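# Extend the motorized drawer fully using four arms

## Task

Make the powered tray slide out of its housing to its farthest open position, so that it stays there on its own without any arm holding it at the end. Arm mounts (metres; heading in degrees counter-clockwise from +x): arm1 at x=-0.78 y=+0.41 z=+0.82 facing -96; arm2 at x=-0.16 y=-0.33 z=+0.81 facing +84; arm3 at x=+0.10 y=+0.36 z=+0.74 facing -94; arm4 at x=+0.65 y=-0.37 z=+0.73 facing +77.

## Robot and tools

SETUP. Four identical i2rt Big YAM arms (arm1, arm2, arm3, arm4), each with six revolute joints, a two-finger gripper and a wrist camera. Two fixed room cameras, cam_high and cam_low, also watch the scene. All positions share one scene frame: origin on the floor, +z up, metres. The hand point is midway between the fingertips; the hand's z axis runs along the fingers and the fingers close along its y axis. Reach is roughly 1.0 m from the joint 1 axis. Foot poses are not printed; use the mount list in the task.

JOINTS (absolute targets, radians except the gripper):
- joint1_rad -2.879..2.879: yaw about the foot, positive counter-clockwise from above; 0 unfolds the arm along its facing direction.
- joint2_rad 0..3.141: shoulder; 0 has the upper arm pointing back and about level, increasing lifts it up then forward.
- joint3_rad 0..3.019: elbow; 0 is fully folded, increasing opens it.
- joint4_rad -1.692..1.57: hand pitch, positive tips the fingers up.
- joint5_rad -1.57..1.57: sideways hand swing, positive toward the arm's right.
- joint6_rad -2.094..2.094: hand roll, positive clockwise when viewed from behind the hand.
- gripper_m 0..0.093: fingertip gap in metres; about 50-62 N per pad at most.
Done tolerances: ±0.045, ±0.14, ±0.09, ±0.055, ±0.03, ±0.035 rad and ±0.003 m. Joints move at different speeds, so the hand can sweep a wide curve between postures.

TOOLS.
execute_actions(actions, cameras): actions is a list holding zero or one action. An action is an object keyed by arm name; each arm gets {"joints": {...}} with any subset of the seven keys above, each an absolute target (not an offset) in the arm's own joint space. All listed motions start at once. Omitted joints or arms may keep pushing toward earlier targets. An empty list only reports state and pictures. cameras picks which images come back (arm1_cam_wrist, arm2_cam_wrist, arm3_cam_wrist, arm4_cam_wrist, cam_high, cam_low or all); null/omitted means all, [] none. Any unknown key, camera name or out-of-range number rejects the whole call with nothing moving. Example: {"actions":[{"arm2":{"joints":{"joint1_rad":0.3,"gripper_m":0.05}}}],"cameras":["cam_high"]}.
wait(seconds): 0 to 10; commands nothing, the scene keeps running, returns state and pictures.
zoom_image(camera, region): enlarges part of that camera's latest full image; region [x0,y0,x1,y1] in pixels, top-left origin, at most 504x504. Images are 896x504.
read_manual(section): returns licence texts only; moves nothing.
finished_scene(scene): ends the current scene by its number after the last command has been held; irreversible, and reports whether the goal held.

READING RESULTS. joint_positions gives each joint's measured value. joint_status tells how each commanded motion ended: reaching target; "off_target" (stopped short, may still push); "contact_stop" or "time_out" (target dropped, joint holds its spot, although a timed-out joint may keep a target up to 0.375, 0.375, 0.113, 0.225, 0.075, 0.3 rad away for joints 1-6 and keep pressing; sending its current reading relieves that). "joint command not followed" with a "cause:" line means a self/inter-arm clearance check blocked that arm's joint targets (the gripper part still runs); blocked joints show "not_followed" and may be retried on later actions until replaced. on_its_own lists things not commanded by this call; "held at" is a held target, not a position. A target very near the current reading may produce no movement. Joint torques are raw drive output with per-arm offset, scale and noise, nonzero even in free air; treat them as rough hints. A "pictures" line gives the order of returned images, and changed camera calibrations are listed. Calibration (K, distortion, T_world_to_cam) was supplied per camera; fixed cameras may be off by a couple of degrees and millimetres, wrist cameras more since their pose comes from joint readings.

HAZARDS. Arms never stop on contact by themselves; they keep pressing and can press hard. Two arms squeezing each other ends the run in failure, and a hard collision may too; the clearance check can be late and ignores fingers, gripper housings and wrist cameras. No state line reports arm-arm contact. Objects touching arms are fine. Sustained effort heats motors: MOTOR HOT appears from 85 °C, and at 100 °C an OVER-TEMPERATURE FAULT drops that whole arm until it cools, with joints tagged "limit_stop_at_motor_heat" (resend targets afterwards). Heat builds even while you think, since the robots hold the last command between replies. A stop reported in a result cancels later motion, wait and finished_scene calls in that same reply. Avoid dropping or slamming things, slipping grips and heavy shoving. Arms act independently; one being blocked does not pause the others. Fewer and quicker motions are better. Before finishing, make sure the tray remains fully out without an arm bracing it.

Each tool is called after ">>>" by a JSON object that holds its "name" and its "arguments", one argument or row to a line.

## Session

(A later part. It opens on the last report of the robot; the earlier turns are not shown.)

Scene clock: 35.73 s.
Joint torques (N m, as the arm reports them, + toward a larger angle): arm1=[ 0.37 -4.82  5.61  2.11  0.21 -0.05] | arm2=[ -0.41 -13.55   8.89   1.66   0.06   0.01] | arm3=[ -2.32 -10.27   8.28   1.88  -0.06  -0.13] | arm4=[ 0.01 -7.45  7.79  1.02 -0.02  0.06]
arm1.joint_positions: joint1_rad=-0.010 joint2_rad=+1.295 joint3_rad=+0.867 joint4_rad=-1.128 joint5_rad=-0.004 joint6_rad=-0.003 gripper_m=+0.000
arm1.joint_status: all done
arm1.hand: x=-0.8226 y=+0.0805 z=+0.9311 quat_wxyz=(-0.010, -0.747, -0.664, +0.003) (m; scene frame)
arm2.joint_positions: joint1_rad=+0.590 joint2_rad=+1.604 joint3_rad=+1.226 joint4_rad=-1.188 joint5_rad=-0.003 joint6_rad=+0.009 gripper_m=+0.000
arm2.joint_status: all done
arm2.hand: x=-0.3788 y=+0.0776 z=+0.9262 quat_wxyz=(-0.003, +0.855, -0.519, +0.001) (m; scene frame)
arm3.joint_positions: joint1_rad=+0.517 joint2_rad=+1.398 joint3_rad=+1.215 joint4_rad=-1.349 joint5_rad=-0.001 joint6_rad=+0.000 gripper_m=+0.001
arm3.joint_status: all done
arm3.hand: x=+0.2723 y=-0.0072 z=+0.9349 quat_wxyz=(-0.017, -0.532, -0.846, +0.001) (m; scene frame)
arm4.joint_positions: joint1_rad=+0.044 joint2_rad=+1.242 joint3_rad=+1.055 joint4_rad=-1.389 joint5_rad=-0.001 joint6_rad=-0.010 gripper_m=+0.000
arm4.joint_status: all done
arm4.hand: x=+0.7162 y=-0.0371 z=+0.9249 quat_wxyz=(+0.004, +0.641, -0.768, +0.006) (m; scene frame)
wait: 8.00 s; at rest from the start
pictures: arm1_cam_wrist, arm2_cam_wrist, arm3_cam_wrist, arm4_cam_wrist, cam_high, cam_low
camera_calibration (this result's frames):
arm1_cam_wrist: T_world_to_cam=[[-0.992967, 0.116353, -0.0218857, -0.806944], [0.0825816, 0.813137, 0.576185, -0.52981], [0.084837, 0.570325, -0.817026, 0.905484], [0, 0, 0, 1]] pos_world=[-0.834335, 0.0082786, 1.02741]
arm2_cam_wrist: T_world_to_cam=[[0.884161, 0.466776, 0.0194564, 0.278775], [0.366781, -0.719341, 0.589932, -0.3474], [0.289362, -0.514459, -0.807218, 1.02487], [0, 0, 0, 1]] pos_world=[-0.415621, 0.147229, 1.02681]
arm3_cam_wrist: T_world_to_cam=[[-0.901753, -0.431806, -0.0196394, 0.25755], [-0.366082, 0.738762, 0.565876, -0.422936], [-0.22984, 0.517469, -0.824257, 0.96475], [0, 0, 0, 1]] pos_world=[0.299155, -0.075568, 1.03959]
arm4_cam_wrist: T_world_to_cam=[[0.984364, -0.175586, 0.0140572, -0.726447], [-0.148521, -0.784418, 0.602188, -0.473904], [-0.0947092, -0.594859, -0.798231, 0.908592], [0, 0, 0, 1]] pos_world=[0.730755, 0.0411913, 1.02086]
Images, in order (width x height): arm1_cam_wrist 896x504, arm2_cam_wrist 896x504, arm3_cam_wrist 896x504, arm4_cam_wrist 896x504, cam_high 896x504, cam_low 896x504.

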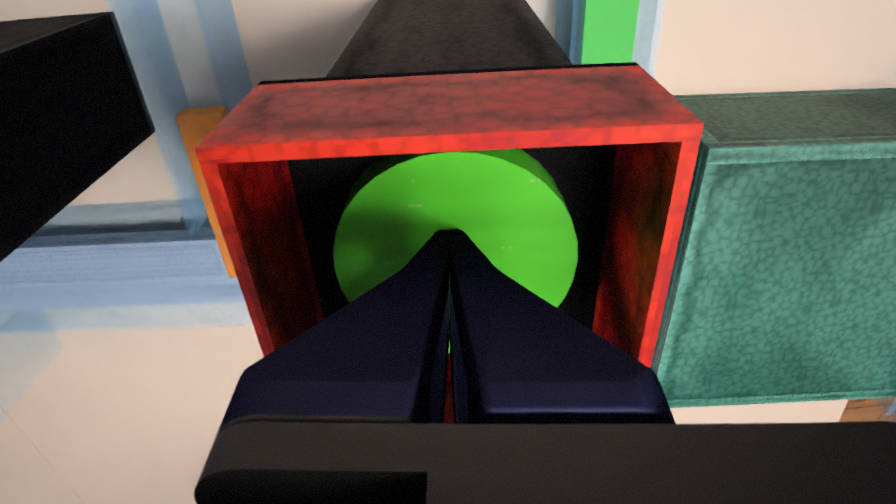

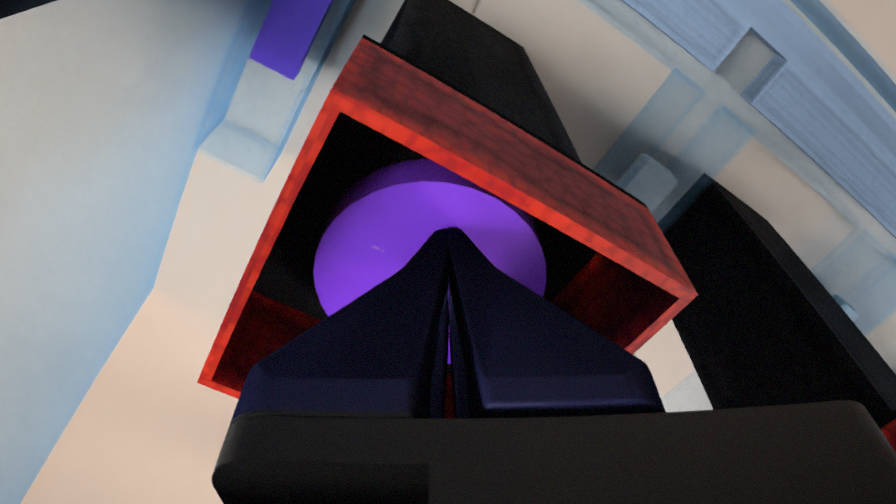

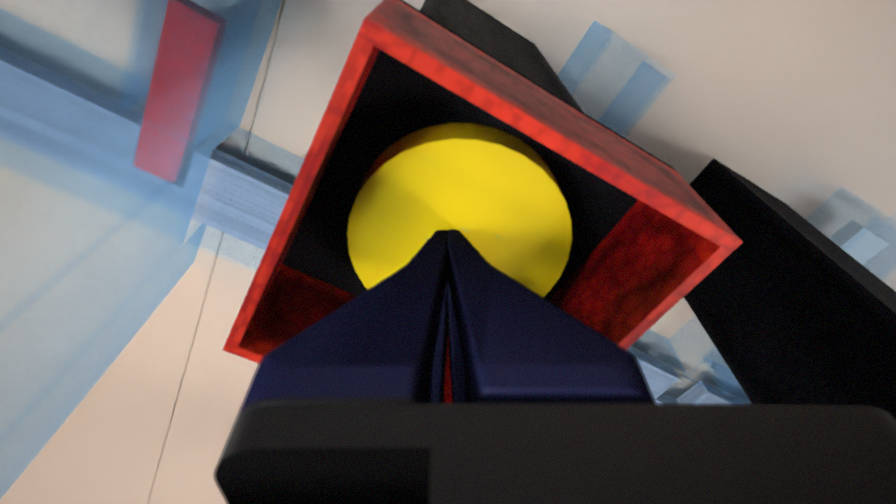

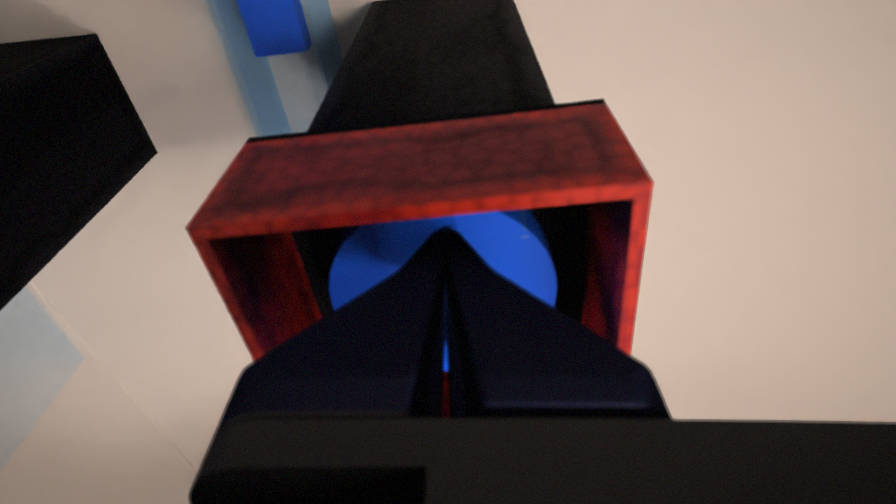

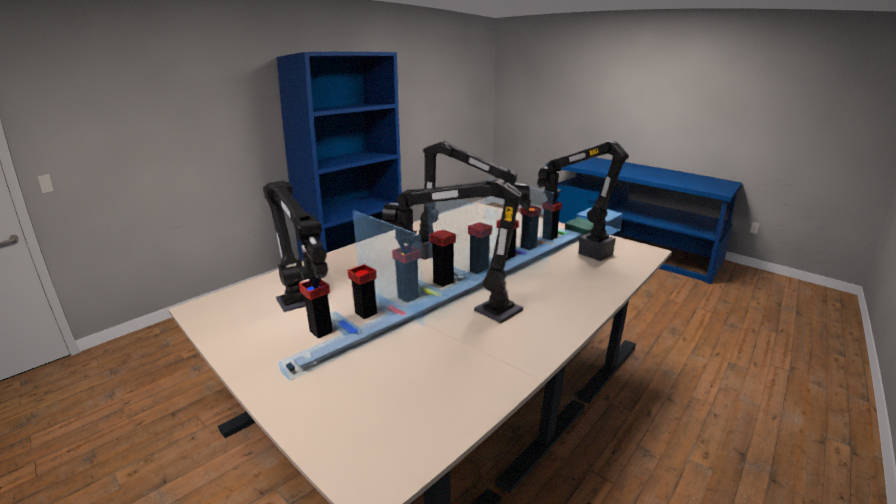

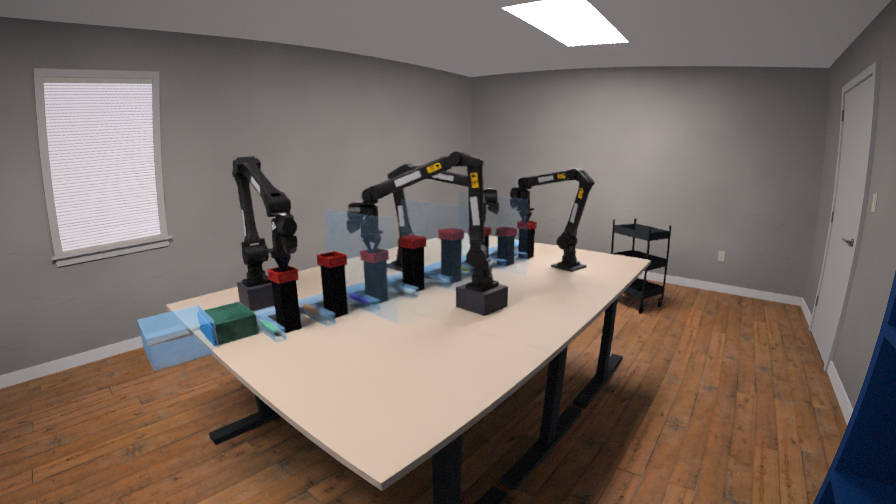

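>>> {"name": "wait", "arguments": {
  "seconds": 6
}}

>>> {"name": "zoom_image", "arguments": {
  "camera": "cam_low",
  "region": [200, 260, 400, 360]
}}

Scene clock: 41.93 s.
Joint torques (N m, as the arm reports them, + toward a larger angle): arm1=[ 0.28 -4.84  5.56  2.09  0.2  -0.06] | arm2=[ -0.52 -13.55   8.84   1.66   0.05   0.02] | arm3=[ -2.29 -10.22   8.27   1.87  -0.06  -0.12] | arm4=[ 0.05 -7.46  7.78  1.01 -0.02  0.06]
arm1.joint_positions: joint1_rad=-0.010 joint2_rad=+1.295 joint3_rad=+0.867 joint4_rad=-1.128 joint5_rad=-0.004 joint6_rad=-0.003 gripper_m=+0.000
arm1.joint_status: all done
arm1.hand: x=-0.8226 y=+0.0805 z=+0.9311 quat_wxyz=(-0.010, -0.747, -0.664, +0.003) (m; scene frame)
arm2.joint_positions: joint1_rad=+0.590 joint2_rad=+1.604 joint3_rad=+1.226 joint4_rad=-1.188 joint5_rad=-0.003 joint6_rad=+0.009 gripper_m=+0.000
arm2.joint_status: all done
arm2.hand: x=-0.3788 y=+0.0776 z=+0.9262 quat_wxyz=(-0.003, +0.855, -0.519, +0.001) (m; scene frame)
arm3.joint_positions: joint1_rad=+0.517 joint2_rad=+1.398 joint3_rad=+1.215 joint4_rad=-1.349 joint5_rad=-0.001 joint6_rad=+0.000 gripper_m=+0.001
arm3.joint_status: all done
arm3.hand: x=+0.2723 y=-0.0072 z=+0.9349 quat_wxyz=(-0.017, -0.532, -0.846, +0.001) (m; scene frame)
arm4.joint_positions: joint1_rad=+0.044 joint2_rad=+1.242 joint3_rad=+1.055 joint4_rad=-1.389 joint5_rad=-0.001 joint6_rad=-0.010 gripper_m=+0.000
arm4.joint_status: all done
arm4.hand: x=+0.7162 y=-0.0371 z=+0.9249 quat_wxyz=(+0.004, +0.641, -0.768, +0.006) (m; scene frame)
wait: 6.00 s; at rest by 0.07 s
pictures: arm1_cam_wrist, arm2_cam_wrist, arm3_cam_wrist, arm4_cam_wrist, cam_high, cam_low
camera_calibration (this result's frames):
arm1_cam_wrist: T_world_to_cam=[[-0.992967, 0.116353, -0.0218857, -0.806944], [0.0825816, 0.813137, 0.576185, -0.52981], [0.084837, 0.570325, -0.817026, 0.905484], [0, 0, 0, 1]] pos_world=[-0.834335, 0.0082786, 1.02741]
arm2_cam_wrist: T_world_to_cam=[[0.884161, 0.466776, 0.0194564, 0.278775], [0.366781, -0.719341, 0.589932, -0.3474], [0.289362, -0.514459, -0.807218, 1.02487], [0, 0, 0, 1]] pos_world=[-0.415621, 0.147229, 1.02681]
arm3_cam_wrist: T_world_to_cam=[[-0.901753, -0.431806, -0.0196394, 0.25755], [-0.366082, 0.738762, 0.565876, -0.422936], [-0.22984, 0.517469, -0.824257, 0.96475], [0, 0, 0, 1]] pos_world=[0.299155, -0.075568, 1.03959]
arm4_cam_wrist: T_world_to_cam=[[0.984364, -0.175586, 0.0140572, -0.726447], [-0.148521, -0.784418, 0.602188, -0.473904], [-0.0947092, -0.594859, -0.798231, 0.908592], [0, 0, 0, 1]] pos_world=[0.730755, 0.0411913, 1.02086]
Images, in order (width x height): arm1_cam_wrist 896x504, arm2_cam_wrist 896x504, arm3_cam_wrist 896x504, arm4_cam_wrist 896x504, cam_high 896x504, cam_low 896x504.

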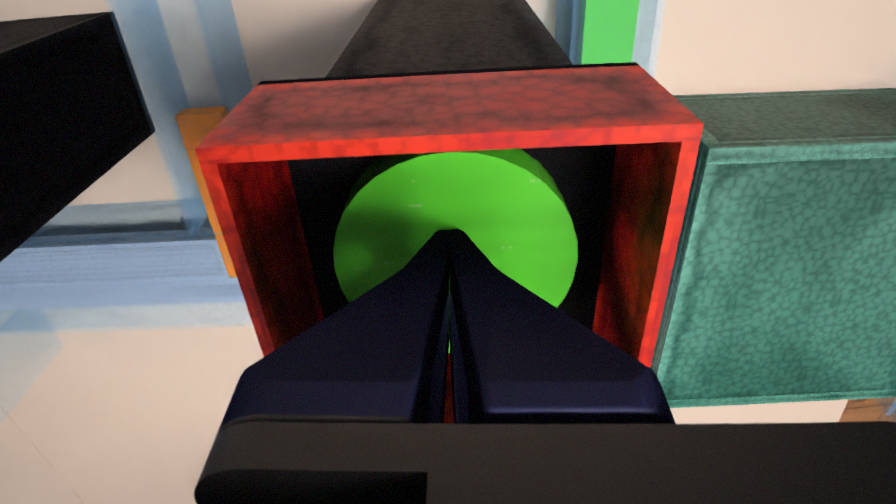

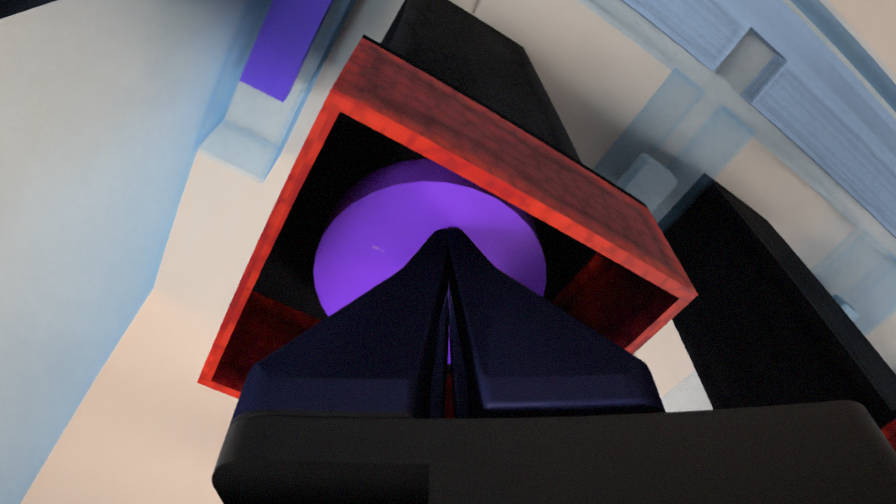

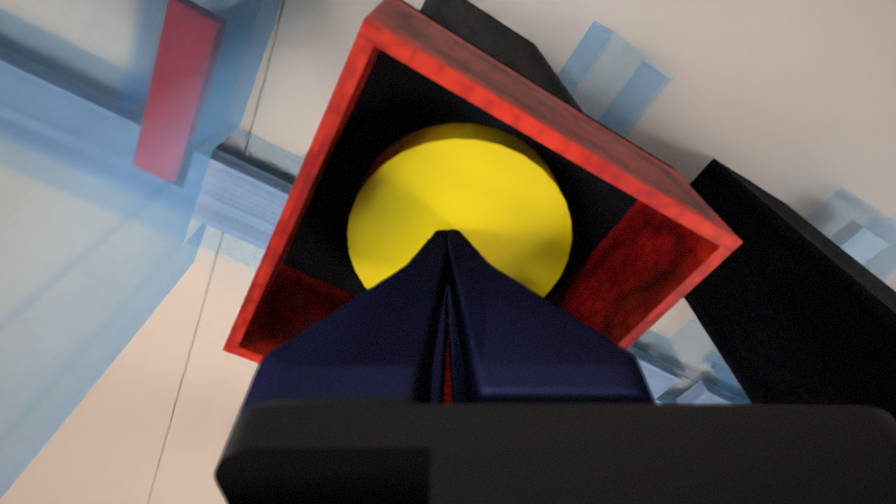

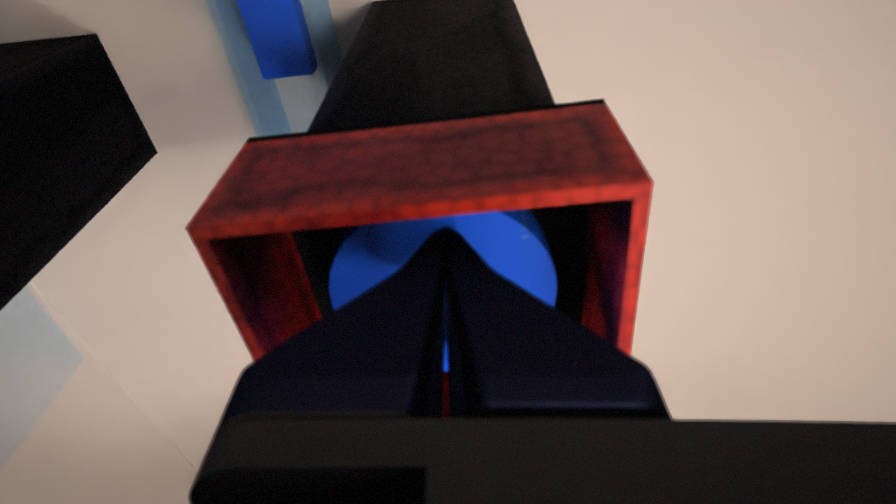

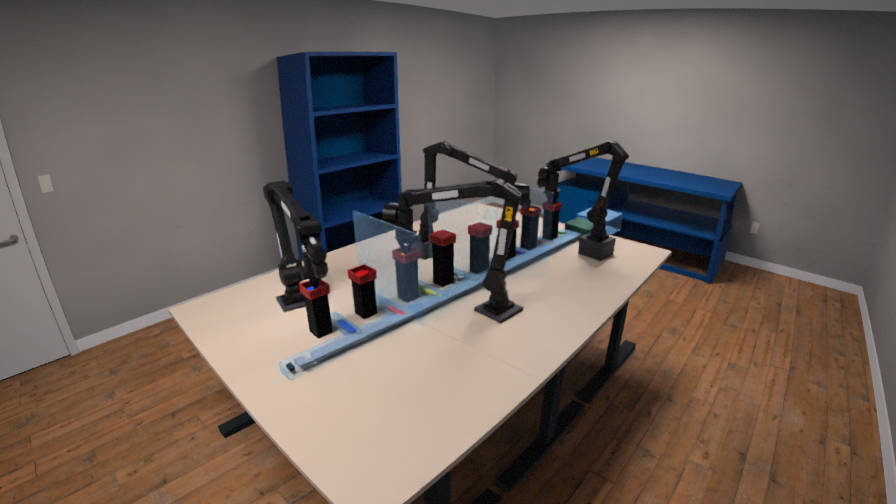

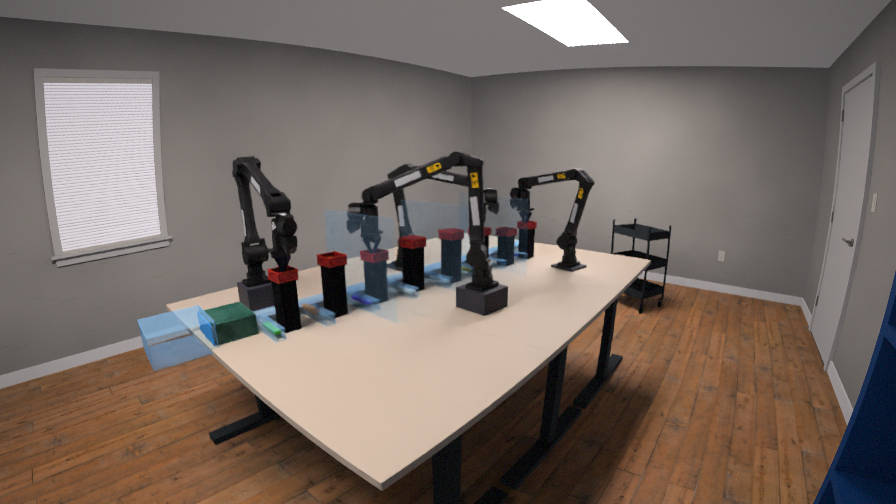

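Region (200, 260, 400, 360) of cam_low's 896x504 image, scaled by 2.520, with more detail than that image has.

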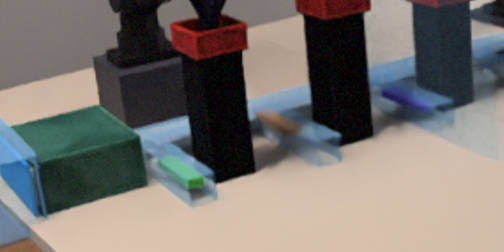

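>>> {"name": "zoom_image", "arguments": {
  "camera": "cam_high",
  "region": [420, 180, 600, 280]
}}

Region (420, 180, 600, 280) of cam_high's 896x504 image, scaled by 2.800, with more detail than that image has.

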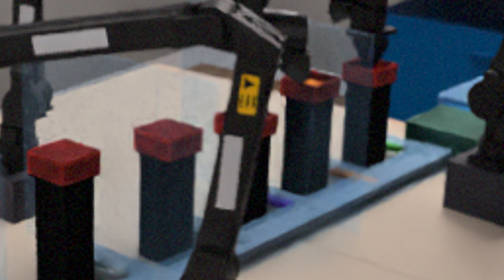

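>>> {"name": "execute_actions", "arguments": {
  "actions": [],
  "cameras": ["arm4_cam_wrist", "cam_low"]
}}

Scene clock: 44.53 s.
Joint torques (N m, as the arm reports them, + toward a larger angle): arm1=[ 0.31 -4.91  5.55  2.07  0.21 -0.05] | arm2=[ -0.56 -13.74   8.83   1.63   0.04  -0.01] | arm3=[ -2.34 -10.35   8.27   1.82  -0.05  -0.13] | arm4=[ 0.02 -7.48  7.79  1.02 -0.02  0.06]
arm1.joint_positions: joint1_rad=-0.010 joint2_rad=+1.295 joint3_rad=+0.867 joint4_rad=-1.128 joint5_rad=-0.004 joint6_rad=-0.003 gripper_m=+0.000
arm1.joint_status: all done
arm1.hand: x=-0.8226 y=+0.0805 z=+0.9311 quat_wxyz=(-0.010, -0.747, -0.664, +0.003) (m; scene frame)
arm2.joint_positions: joint1_rad=+0.590 joint2_rad=+1.604 joint3_rad=+1.226 joint4_rad=-1.188 joint5_rad=-0.003 joint6_rad=+0.009 gripper_m=+0.000
arm2.joint_status: all done
arm2.hand: x=-0.3788 y=+0.0776 z=+0.9262 quat_wxyz=(-0.003, +0.855, -0.519, +0.001) (m; scene frame)
arm3.joint_positions: joint1_rad=+0.517 joint2_rad=+1.398 joint3_rad=+1.215 joint4_rad=-1.349 joint5_rad=-0.001 joint6_rad=+0.000 gripper_m=+0.001
arm3.joint_status: all done
arm3.hand: x=+0.2723 y=-0.0072 z=+0.9349 quat_wxyz=(-0.017, -0.532, -0.846, +0.001) (m; scene frame)
arm4.joint_positions: joint1_rad=+0.044 joint2_rad=+1.242 joint3_rad=+1.055 joint4_rad=-1.389 joint5_rad=-0.001 joint6_rad=-0.010 gripper_m=+0.000
arm4.joint_status: all done
arm4.hand: x=+0.7162 y=-0.0371 z=+0.9249 quat_wxyz=(+0.004, +0.641, -0.768, +0.006) (m; scene frame)
pictures: arm4_cam_wrist, cam_low
camera_calibration (this result's frames):
arm4_cam_wrist: T_world_to_cam=[[0.984364, -0.175586, 0.0140572, -0.726447], [-0.148521, -0.784418, 0.602188, -0.473904], [-0.0947092, -0.594859, -0.798231, 0.908592], [0, 0, 0, 1]] pos_world=[0.730755, 0.0411913, 1.02086]
Images, in order (width x height): arm4_cam_wrist 896x504, cam_low 896x504.

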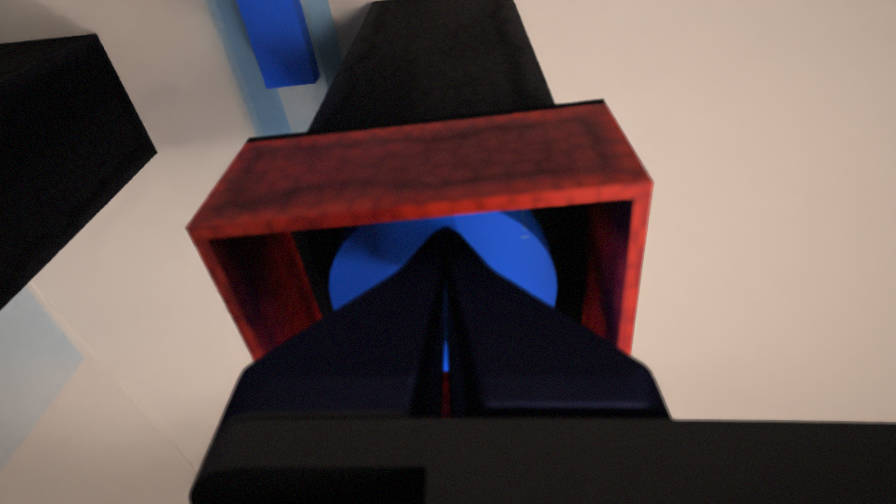

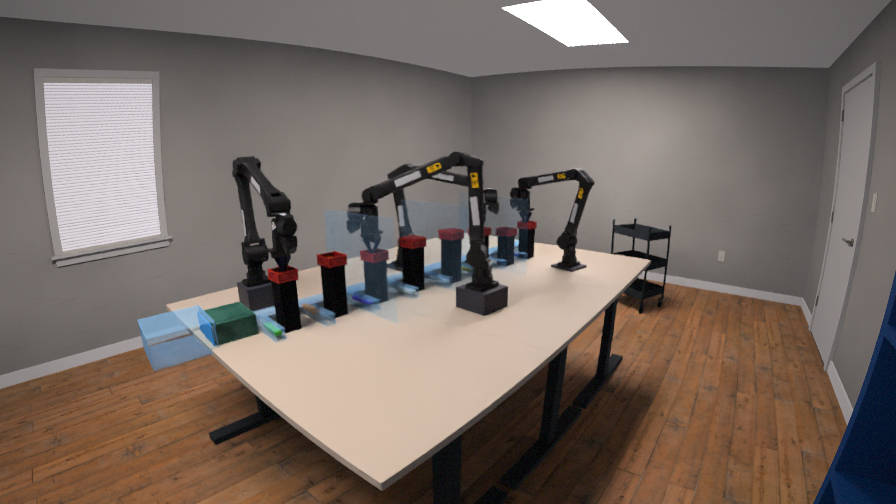

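>>> {"name": "zoom_image", "arguments": {
  "camera": "cam_low",
  "region": [200, 260, 400, 360]
}}

Region (200, 260, 400, 360) of cam_low's 896x504 image, scaled by 2.520, with more detail than that image has.

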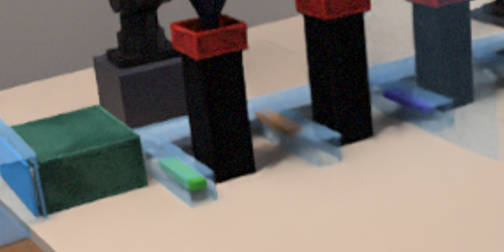

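>>> {"name": "wait", "arguments": {
  "seconds": 10
}}

Scene clock: 56.70 s.
Joint torques (N m, as the arm reports them, + toward a larger angle): arm1=[ 0.31 -4.84  5.57  2.08  0.2  -0.06] | arm2=[ -0.65 -13.53   8.87   1.64   0.05   0.02] | arm3=[ -2.33 -10.3    8.29   1.86  -0.05  -0.13] | arm4=[ 0.   -7.49  7.79  1.01 -0.02  0.06]
arm1.joint_positions: joint1_rad=-0.010 joint2_rad=+1.295 joint3_rad=+0.867 joint4_rad=-1.128 joint5_rad=-0.004 joint6_rad=-0.003 gripper_m=+0.000
arm1.joint_status: all done
arm1.hand: x=-0.8226 y=+0.0805 z=+0.9311 quat_wxyz=(-0.010, -0.747, -0.664, +0.003) (m; scene frame)
arm2.joint_positions: joint1_rad=+0.590 joint2_rad=+1.604 joint3_rad=+1.226 joint4_rad=-1.188 joint5_rad=-0.003 joint6_rad=+0.009 gripper_m=+0.000
arm2.joint_status: all done
arm2.hand: x=-0.3788 y=+0.0776 z=+0.9262 quat_wxyz=(-0.003, +0.855, -0.519, +0.001) (m; scene frame)
arm3.joint_positions: joint1_rad=+0.517 joint2_rad=+1.398 joint3_rad=+1.215 joint4_rad=-1.349 joint5_rad=-0.001 joint6_rad=+0.000 gripper_m=+0.001
arm3.joint_status: all done
arm3.hand: x=+0.2723 y=-0.0072 z=+0.9349 quat_wxyz=(-0.017, -0.532, -0.846, +0.001) (m; scene frame)
arm4.joint_positions: joint1_rad=+0.044 joint2_rad=+1.242 joint3_rad=+1.055 joint4_rad=-1.389 joint5_rad=-0.001 joint6_rad=-0.010 gripper_m=+0.000
arm4.joint_status: all done
arm4.hand: x=+0.7162 y=-0.0371 z=+0.9249 quat_wxyz=(+0.004, +0.641, -0.768, +0.006) (m; scene frame)
wait: 10.00 s; at rest from the start
pictures: arm1_cam_wrist, arm2_cam_wrist, arm3_cam_wrist, arm4_cam_wrist, cam_high, cam_low
camera_calibration (this result's frames):
arm1_cam_wrist: T_world_to_cam=[[-0.992967, 0.116353, -0.0218857, -0.806944], [0.0825816, 0.813137, 0.576185, -0.52981], [0.084837, 0.570325, -0.817026, 0.905484], [0, 0, 0, 1]] pos_world=[-0.834335, 0.0082786, 1.02741]
arm2_cam_wrist: T_world_to_cam=[[0.884161, 0.466776, 0.0194564, 0.278775], [0.366781, -0.719341, 0.589932, -0.3474], [0.289362, -0.514459, -0.807218, 1.02487], [0, 0, 0, 1]] pos_world=[-0.415621, 0.147229, 1.02681]
arm3_cam_wrist: T_world_to_cam=[[-0.901753, -0.431806, -0.0196394, 0.25755], [-0.366082, 0.738762, 0.565876, -0.422936], [-0.22984, 0.517469, -0.824257, 0.96475], [0, 0, 0, 1]] pos_world=[0.299155, -0.075568, 1.03959]
arm4_cam_wrist: T_world_to_cam=[[0.984364, -0.175586, 0.0140572, -0.726447], [-0.148521, -0.784418, 0.602188, -0.473904], [-0.0947092, -0.594859, -0.798231, 0.908592], [0, 0, 0, 1]] pos_world=[0.730755, 0.0411913, 1.02086]
Images, in order (width x height): arm1_cam_wrist 896x504, arm2_cam_wrist 896x504, arm3_cam_wrist 896x504, arm4_cam_wrist 896x504, cam_high 896x504, cam_low 896x504.

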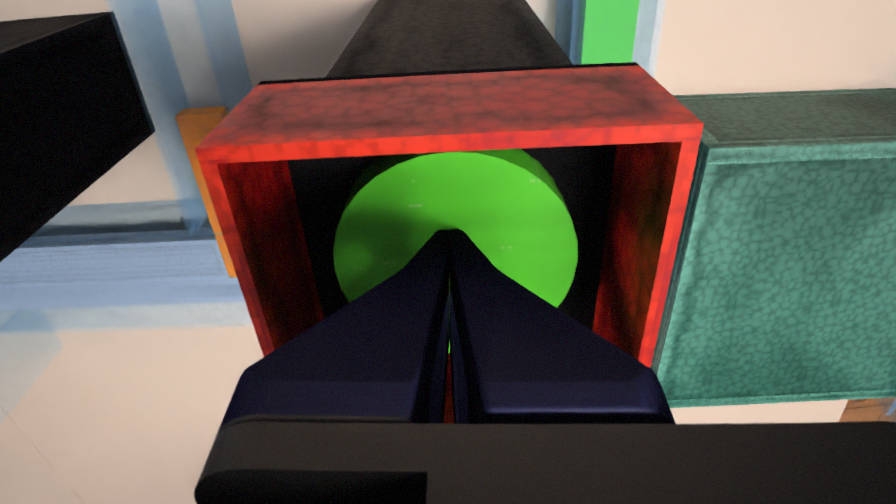

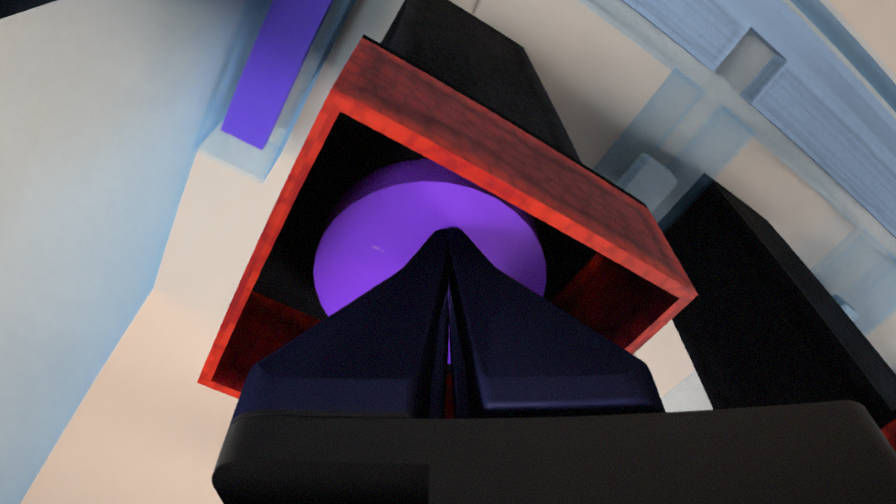

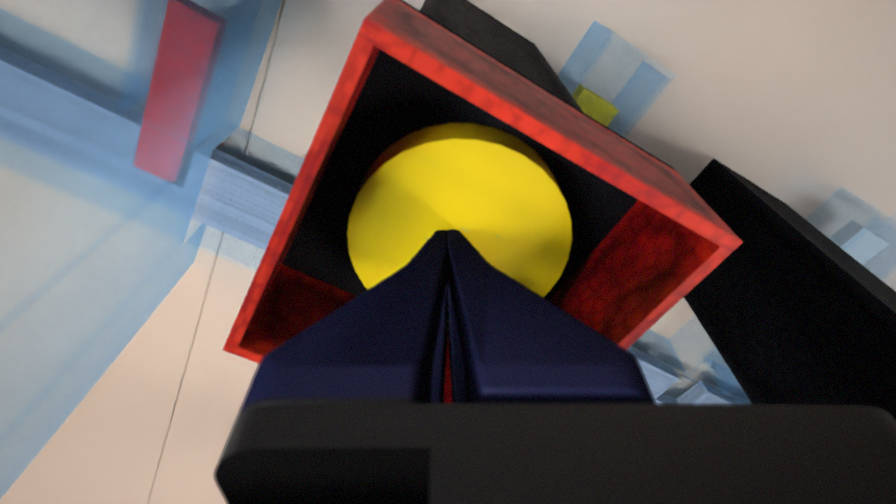

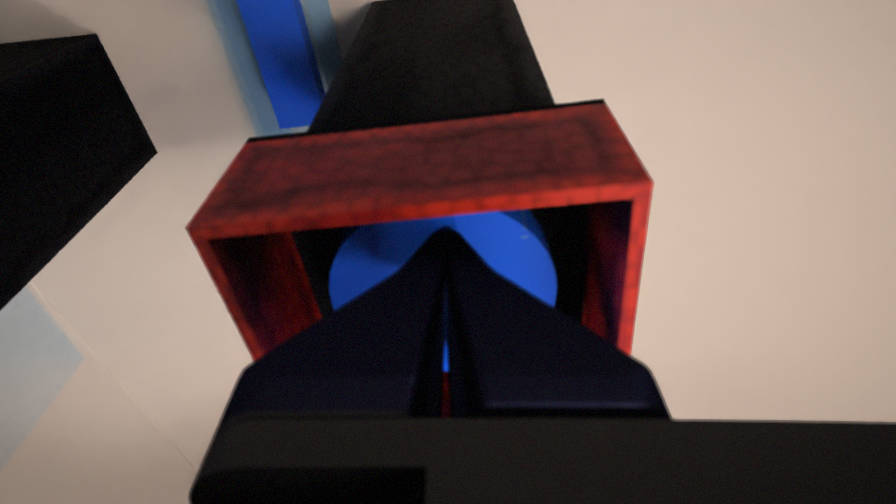

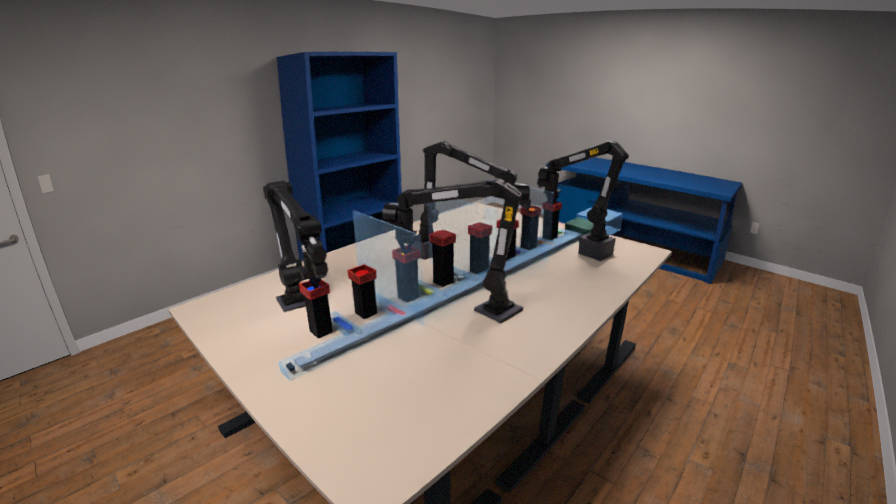

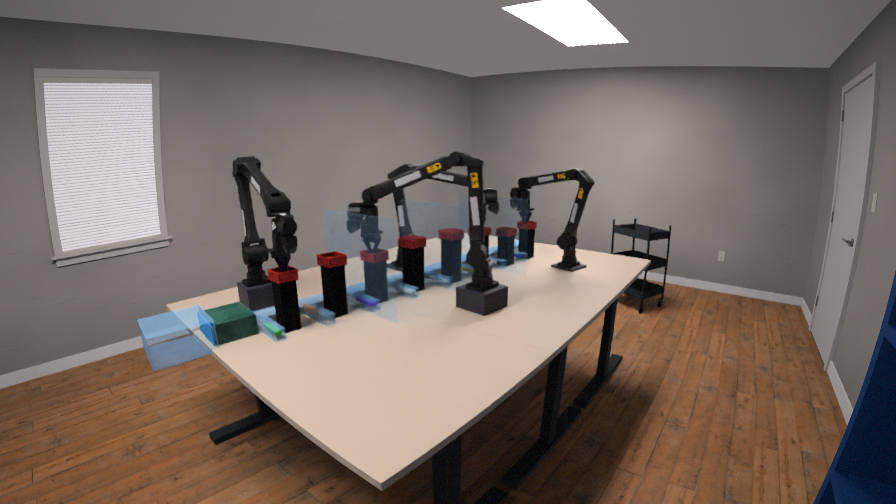

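>>> {"name": "zoom_image", "arguments": {
  "camera": "cam_high",
  "region": [290, 250, 490, 360]
}}

Region (290, 250, 490, 360) of cam_high's 896x504 image, scaled by 2.520, with more detail than that image has; it fills the top 277 rows of this view, and the rest is white.

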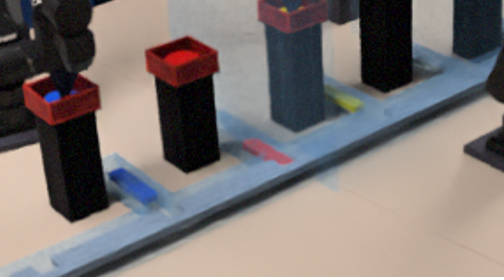

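>>> {"name": "wait", "arguments": {
  "seconds": 9
}}

Scene clock: 66.20 s.
Joint torques (N m, as the arm reports them, + toward a larger angle): arm1=[ 0.25 -5.03  5.58  2.09  0.2  -0.06] | arm2=[ -0.15 -13.76   8.88   1.72   0.03   0.  ] | arm3=[ -2.37 -10.28   8.27   1.85  -0.06  -0.13] | arm4=[ 0.04 -7.46  7.79  1.02 -0.02  0.06]
arm1.joint_positions: joint1_rad=-0.010 joint2_rad=+1.295 joint3_rad=+0.867 joint4_rad=-1.128 joint5_rad=-0.004 joint6_rad=-0.003 gripper_m=+0.000
arm1.joint_status: all done
arm1.hand: x=-0.8226 y=+0.0805 z=+0.9311 quat_wxyz=(-0.010, -0.747, -0.664, +0.003) (m; scene frame)
arm2.joint_positions: joint1_rad=+0.590 joint2_rad=+1.604 joint3_rad=+1.226 joint4_rad=-1.188 joint5_rad=-0.003 joint6_rad=+0.009 gripper_m=+0.000
arm2.joint_status: all done
arm2.hand: x=-0.3788 y=+0.0776 z=+0.9262 quat_wxyz=(-0.003, +0.855, -0.519, +0.001) (m; scene frame)
arm3.joint_positions: joint1_rad=+0.517 joint2_rad=+1.398 joint3_rad=+1.215 joint4_rad=-1.349 joint5_rad=-0.001 joint6_rad=+0.000 gripper_m=+0.001
arm3.joint_status: all done
arm3.hand: x=+0.2723 y=-0.0072 z=+0.9349 quat_wxyz=(-0.017, -0.532, -0.846, +0.001) (m; scene frame)
arm4.joint_positions: joint1_rad=+0.044 joint2_rad=+1.242 joint3_rad=+1.055 joint4_rad=-1.389 joint5_rad=-0.001 joint6_rad=-0.010 gripper_m=+0.000
arm4.joint_status: all done
arm4.hand: x=+0.7162 y=-0.0371 z=+0.9249 quat_wxyz=(+0.004, +0.641, -0.768, +0.006) (m; scene frame)
wait: 9.00 s; at rest from the start
pictures: arm1_cam_wrist, arm2_cam_wrist, arm3_cam_wrist, arm4_cam_wrist, cam_high, cam_low
camera_calibration (this result's frames):
arm1_cam_wrist: T_world_to_cam=[[-0.992967, 0.116353, -0.0218857, -0.806944], [0.0825816, 0.813137, 0.576185, -0.52981], [0.084837, 0.570325, -0.817026, 0.905484], [0, 0, 0, 1]] pos_world=[-0.834335, 0.0082786, 1.02741]
arm2_cam_wrist: T_world_to_cam=[[0.884161, 0.466776, 0.0194564, 0.278775], [0.366781, -0.719341, 0.589932, -0.3474], [0.289362, -0.514459, -0.807218, 1.02487], [0, 0, 0, 1]] pos_world=[-0.415621, 0.147229, 1.02681]
arm3_cam_wrist: T_world_to_cam=[[-0.901753, -0.431806, -0.0196394, 0.25755], [-0.366082, 0.738762, 0.565876, -0.422936], [-0.22984, 0.517469, -0.824257, 0.96475], [0, 0, 0, 1]] pos_world=[0.299155, -0.075568, 1.03959]
arm4_cam_wrist: T_world_to_cam=[[0.984364, -0.175586, 0.0140572, -0.726447], [-0.148521, -0.784418, 0.602188, -0.473904], [-0.0947092, -0.594859, -0.798231, 0.908592], [0, 0, 0, 1]] pos_world=[0.730755, 0.0411913, 1.02086]
Images, in order (width x height): arm1_cam_wrist 896x504, arm2_cam_wrist 896x504, arm3_cam_wrist 896x504, arm4_cam_wrist 896x504, cam_high 896x504, cam_low 896x504.

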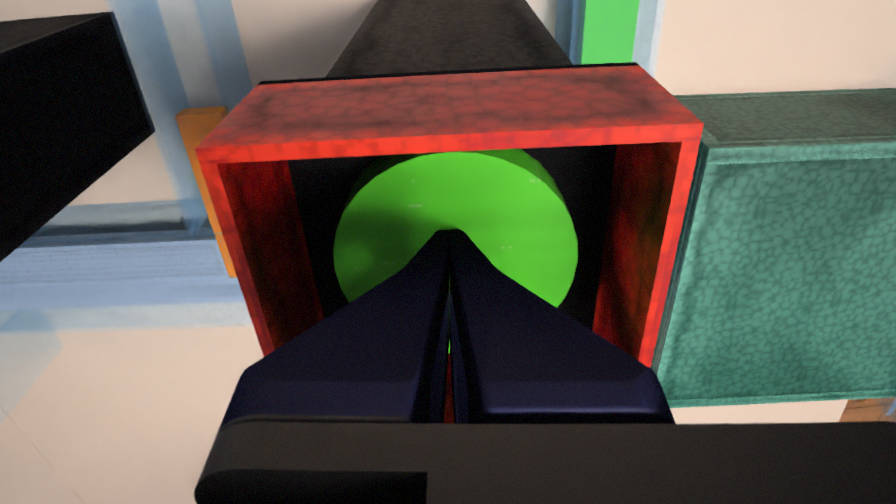

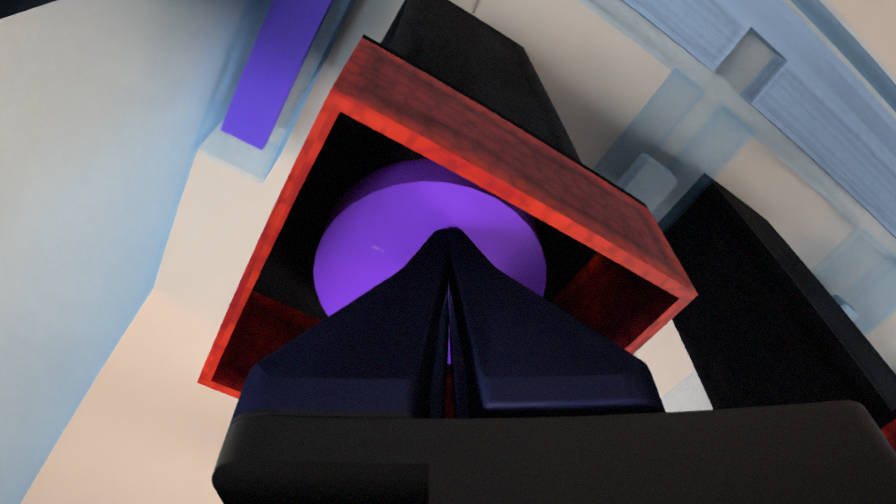

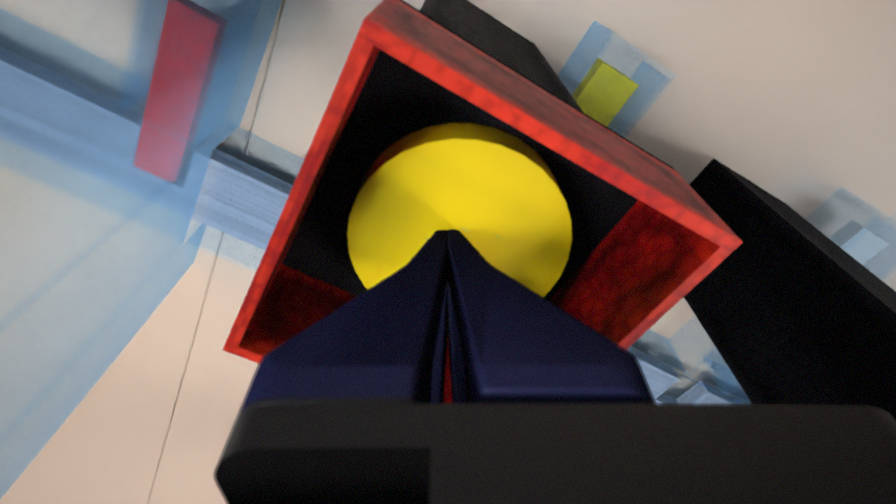

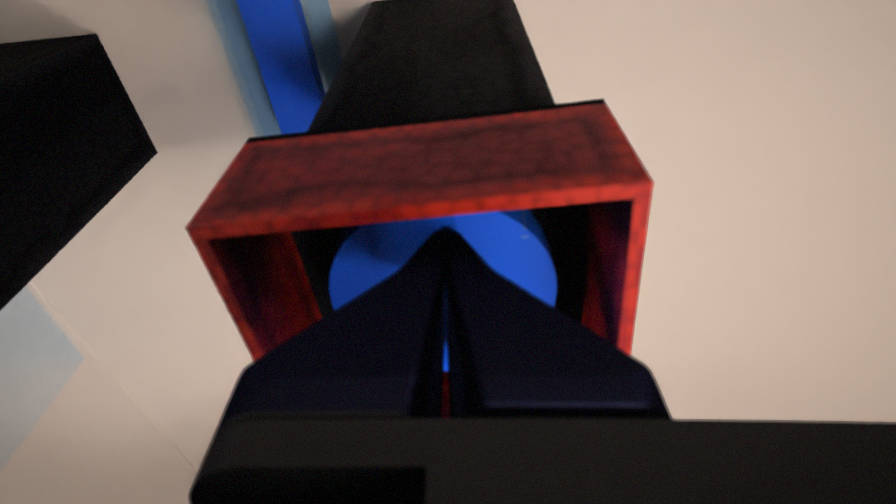

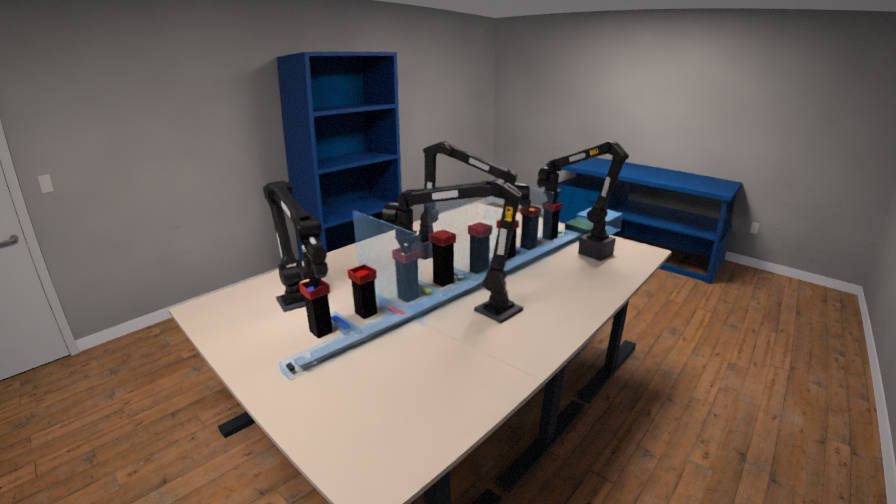

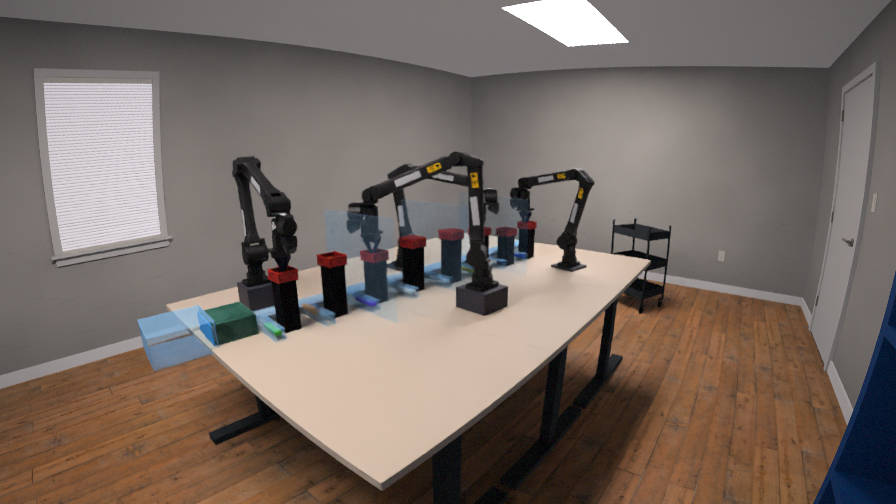

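>>> {"name": "execute_actions", "arguments": {
  "actions": [
    {"arm4": {"joints": {"joint1_rad": 0.044, "joint2_rad": 1.2255, "joint3_rad": 1.2412, "joint4_rad": -1.5865}}}
  ],
  "cameras": []
}}

>>> {"name": "execute_actions", "arguments": {
  "actions": [
    {"arm4": {"joints": {"joint1_rad": 0.6603, "joint2_rad": 1.3066, "joint3_rad": 1.3119, "joint4_rad": -1.5761}}}
  ],
  "cameras": ["arm4_cam_wrist"]
}}

Scene clock: 67.70 s.
Joint torques (N m, as the arm reports them, + toward a larger angle): arm1=[ 0.21 -4.96  5.56  2.13  0.21 -0.06] | arm2=[ -0.35 -13.7    8.82   1.78   0.07   0.02] | arm3=[ -2.26 -10.24   8.28   1.87  -0.05  -0.13] | arm4=[ 0.49 -8.76 14.25 -0.58 -0.02  0.06]
arm1.joint_positions: joint1_rad=-0.010 joint2_rad=+1.295 joint3_rad=+0.867 joint4_rad=-1.128 joint5_rad=-0.004 joint6_rad=-0.003 gripper_m=+0.000
arm1.joint_status: not commanded
arm1.hand: x=-0.8226 y=+0.0805 z=+0.9311 quat_wxyz=(-0.010, -0.747, -0.664, +0.003) (m; scene frame)
arm2.joint_positions: joint1_rad=+0.590 joint2_rad=+1.604 joint3_rad=+1.226 joint4_rad=-1.188 joint5_rad=-0.003 joint6_rad=+0.009 gripper_m=+0.000
arm2.joint_status: not commanded
arm2.hand: x=-0.3788 y=+0.0776 z=+0.9262 quat_wxyz=(-0.003, +0.855, -0.519, +0.001) (m; scene frame)
arm3.joint_positions: joint1_rad=+0.517 joint2_rad=+1.398 joint3_rad=+1.215 joint4_rad=-1.349 joint5_rad=-0.001 joint6_rad=+0.000 gripper_m=+0.001
arm3.joint_status: not commanded
arm3.hand: x=+0.2723 y=-0.0072 z=+0.9349 quat_wxyz=(-0.017, -0.532, -0.846, +0.001) (m; scene frame)
arm4.joint_positions: joint1_rad=+0.044 joint2_rad=+1.232 joint3_rad=+1.185 joint4_rad=-1.574 joint5_rad=-0.001 joint6_rad=-0.010 gripper_m=+0.000
arm4.joint_status: all done
arm4.hand: x=+0.7144 y=-0.0450 z=+0.9781 quat_wxyz=(+0.021, +0.641, -0.767, +0.019) (m; scene frame)
pictures: none
No camera images: the call's "cameras" was empty. Leave "cameras" out to get every camera's image.

Scene clock: 68.93 s.
Joint torques (N m, as the arm reports them, + toward a larger angle): arm1=[ 0.31 -4.94  5.57  2.06  0.2  -0.05] | arm2=[  0.01 -13.79   8.93   1.67   0.09   0.  ] | arm3=[ -2.26 -10.13   8.26   1.87  -0.05  -0.12] | arm4=[ 0.63 -9.28 14.54 -0.23 -0.05  0.05]
arm1.joint_positions: joint1_rad=-0.010 joint2_rad=+1.295 joint3_rad=+0.867 joint4_rad=-1.128 joint5_rad=-0.004 joint6_rad=-0.003 gripper_m=+0.000
arm1.joint_status: not commanded
arm1.hand: x=-0.8226 y=+0.0805 z=+0.9311 quat_wxyz=(-0.010, -0.747, -0.664, +0.003) (m; scene frame)
arm2.joint_positions: joint1_rad=+0.590 joint2_rad=+1.604 joint3_rad=+1.226 joint4_rad=-1.188 joint5_rad=-0.003 joint6_rad=+0.009 gripper_m=+0.000
arm2.joint_status: not commanded
arm2.hand: x=-0.3788 y=+0.0776 z=+0.9262 quat_wxyz=(-0.003, +0.855, -0.519, +0.001) (m; scene frame)
arm3.joint_positions: joint1_rad=+0.517 joint2_rad=+1.398 joint3_rad=+1.215 joint4_rad=-1.349 joint5_rad=-0.001 joint6_rad=+0.000 gripper_m=+0.001
arm3.joint_status: not commanded
arm3.hand: x=+0.2723 y=-0.0072 z=+0.9349 quat_wxyz=(-0.017, -0.532, -0.846, +0.001) (m; scene frame)
arm4.joint_positions: joint1_rad=+0.662 joint2_rad=+1.306 joint3_rad=+1.251 joint4_rad=-1.574 joint5_rad=+0.000 joint6_rad=-0.009 gripper_m=+0.000
arm4.joint_status: all done
arm4.hand: x=+0.5050 y=-0.0447 z=+0.9780 quat_wxyz=(+0.019, +0.843, -0.537, +0.028) (m; scene frame)
pictures: arm4_cam_wrist
camera_calibration (this result's frames):
arm4_cam_wrist: T_world_to_cam=[[0.904525, 0.426331, 0.0087893, -0.448254], [0.321115, -0.694566, 0.643788, -0.817048], [0.280571, -0.5795, -0.765154, 0.70533], [0, 0, 0, 1]] pos_world=[0.469928, 0.0323493, 1.06963]
Images, in order (width x height): arm4_cam_wrist 896x504.

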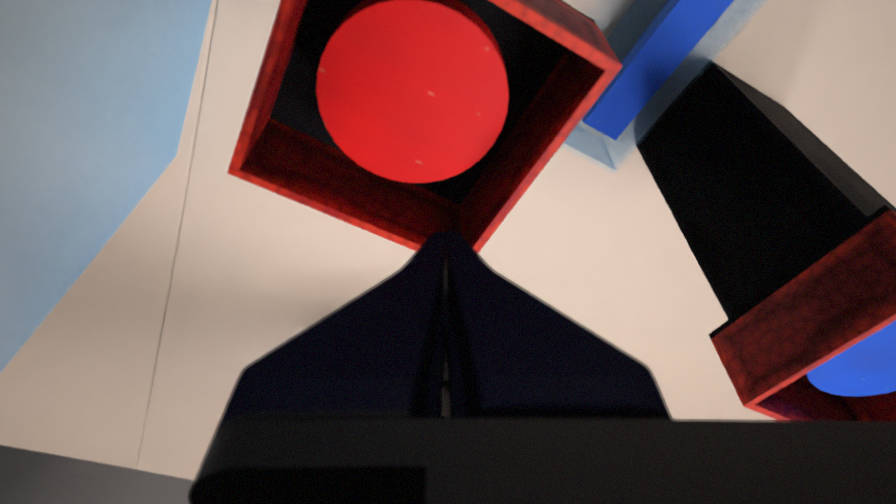

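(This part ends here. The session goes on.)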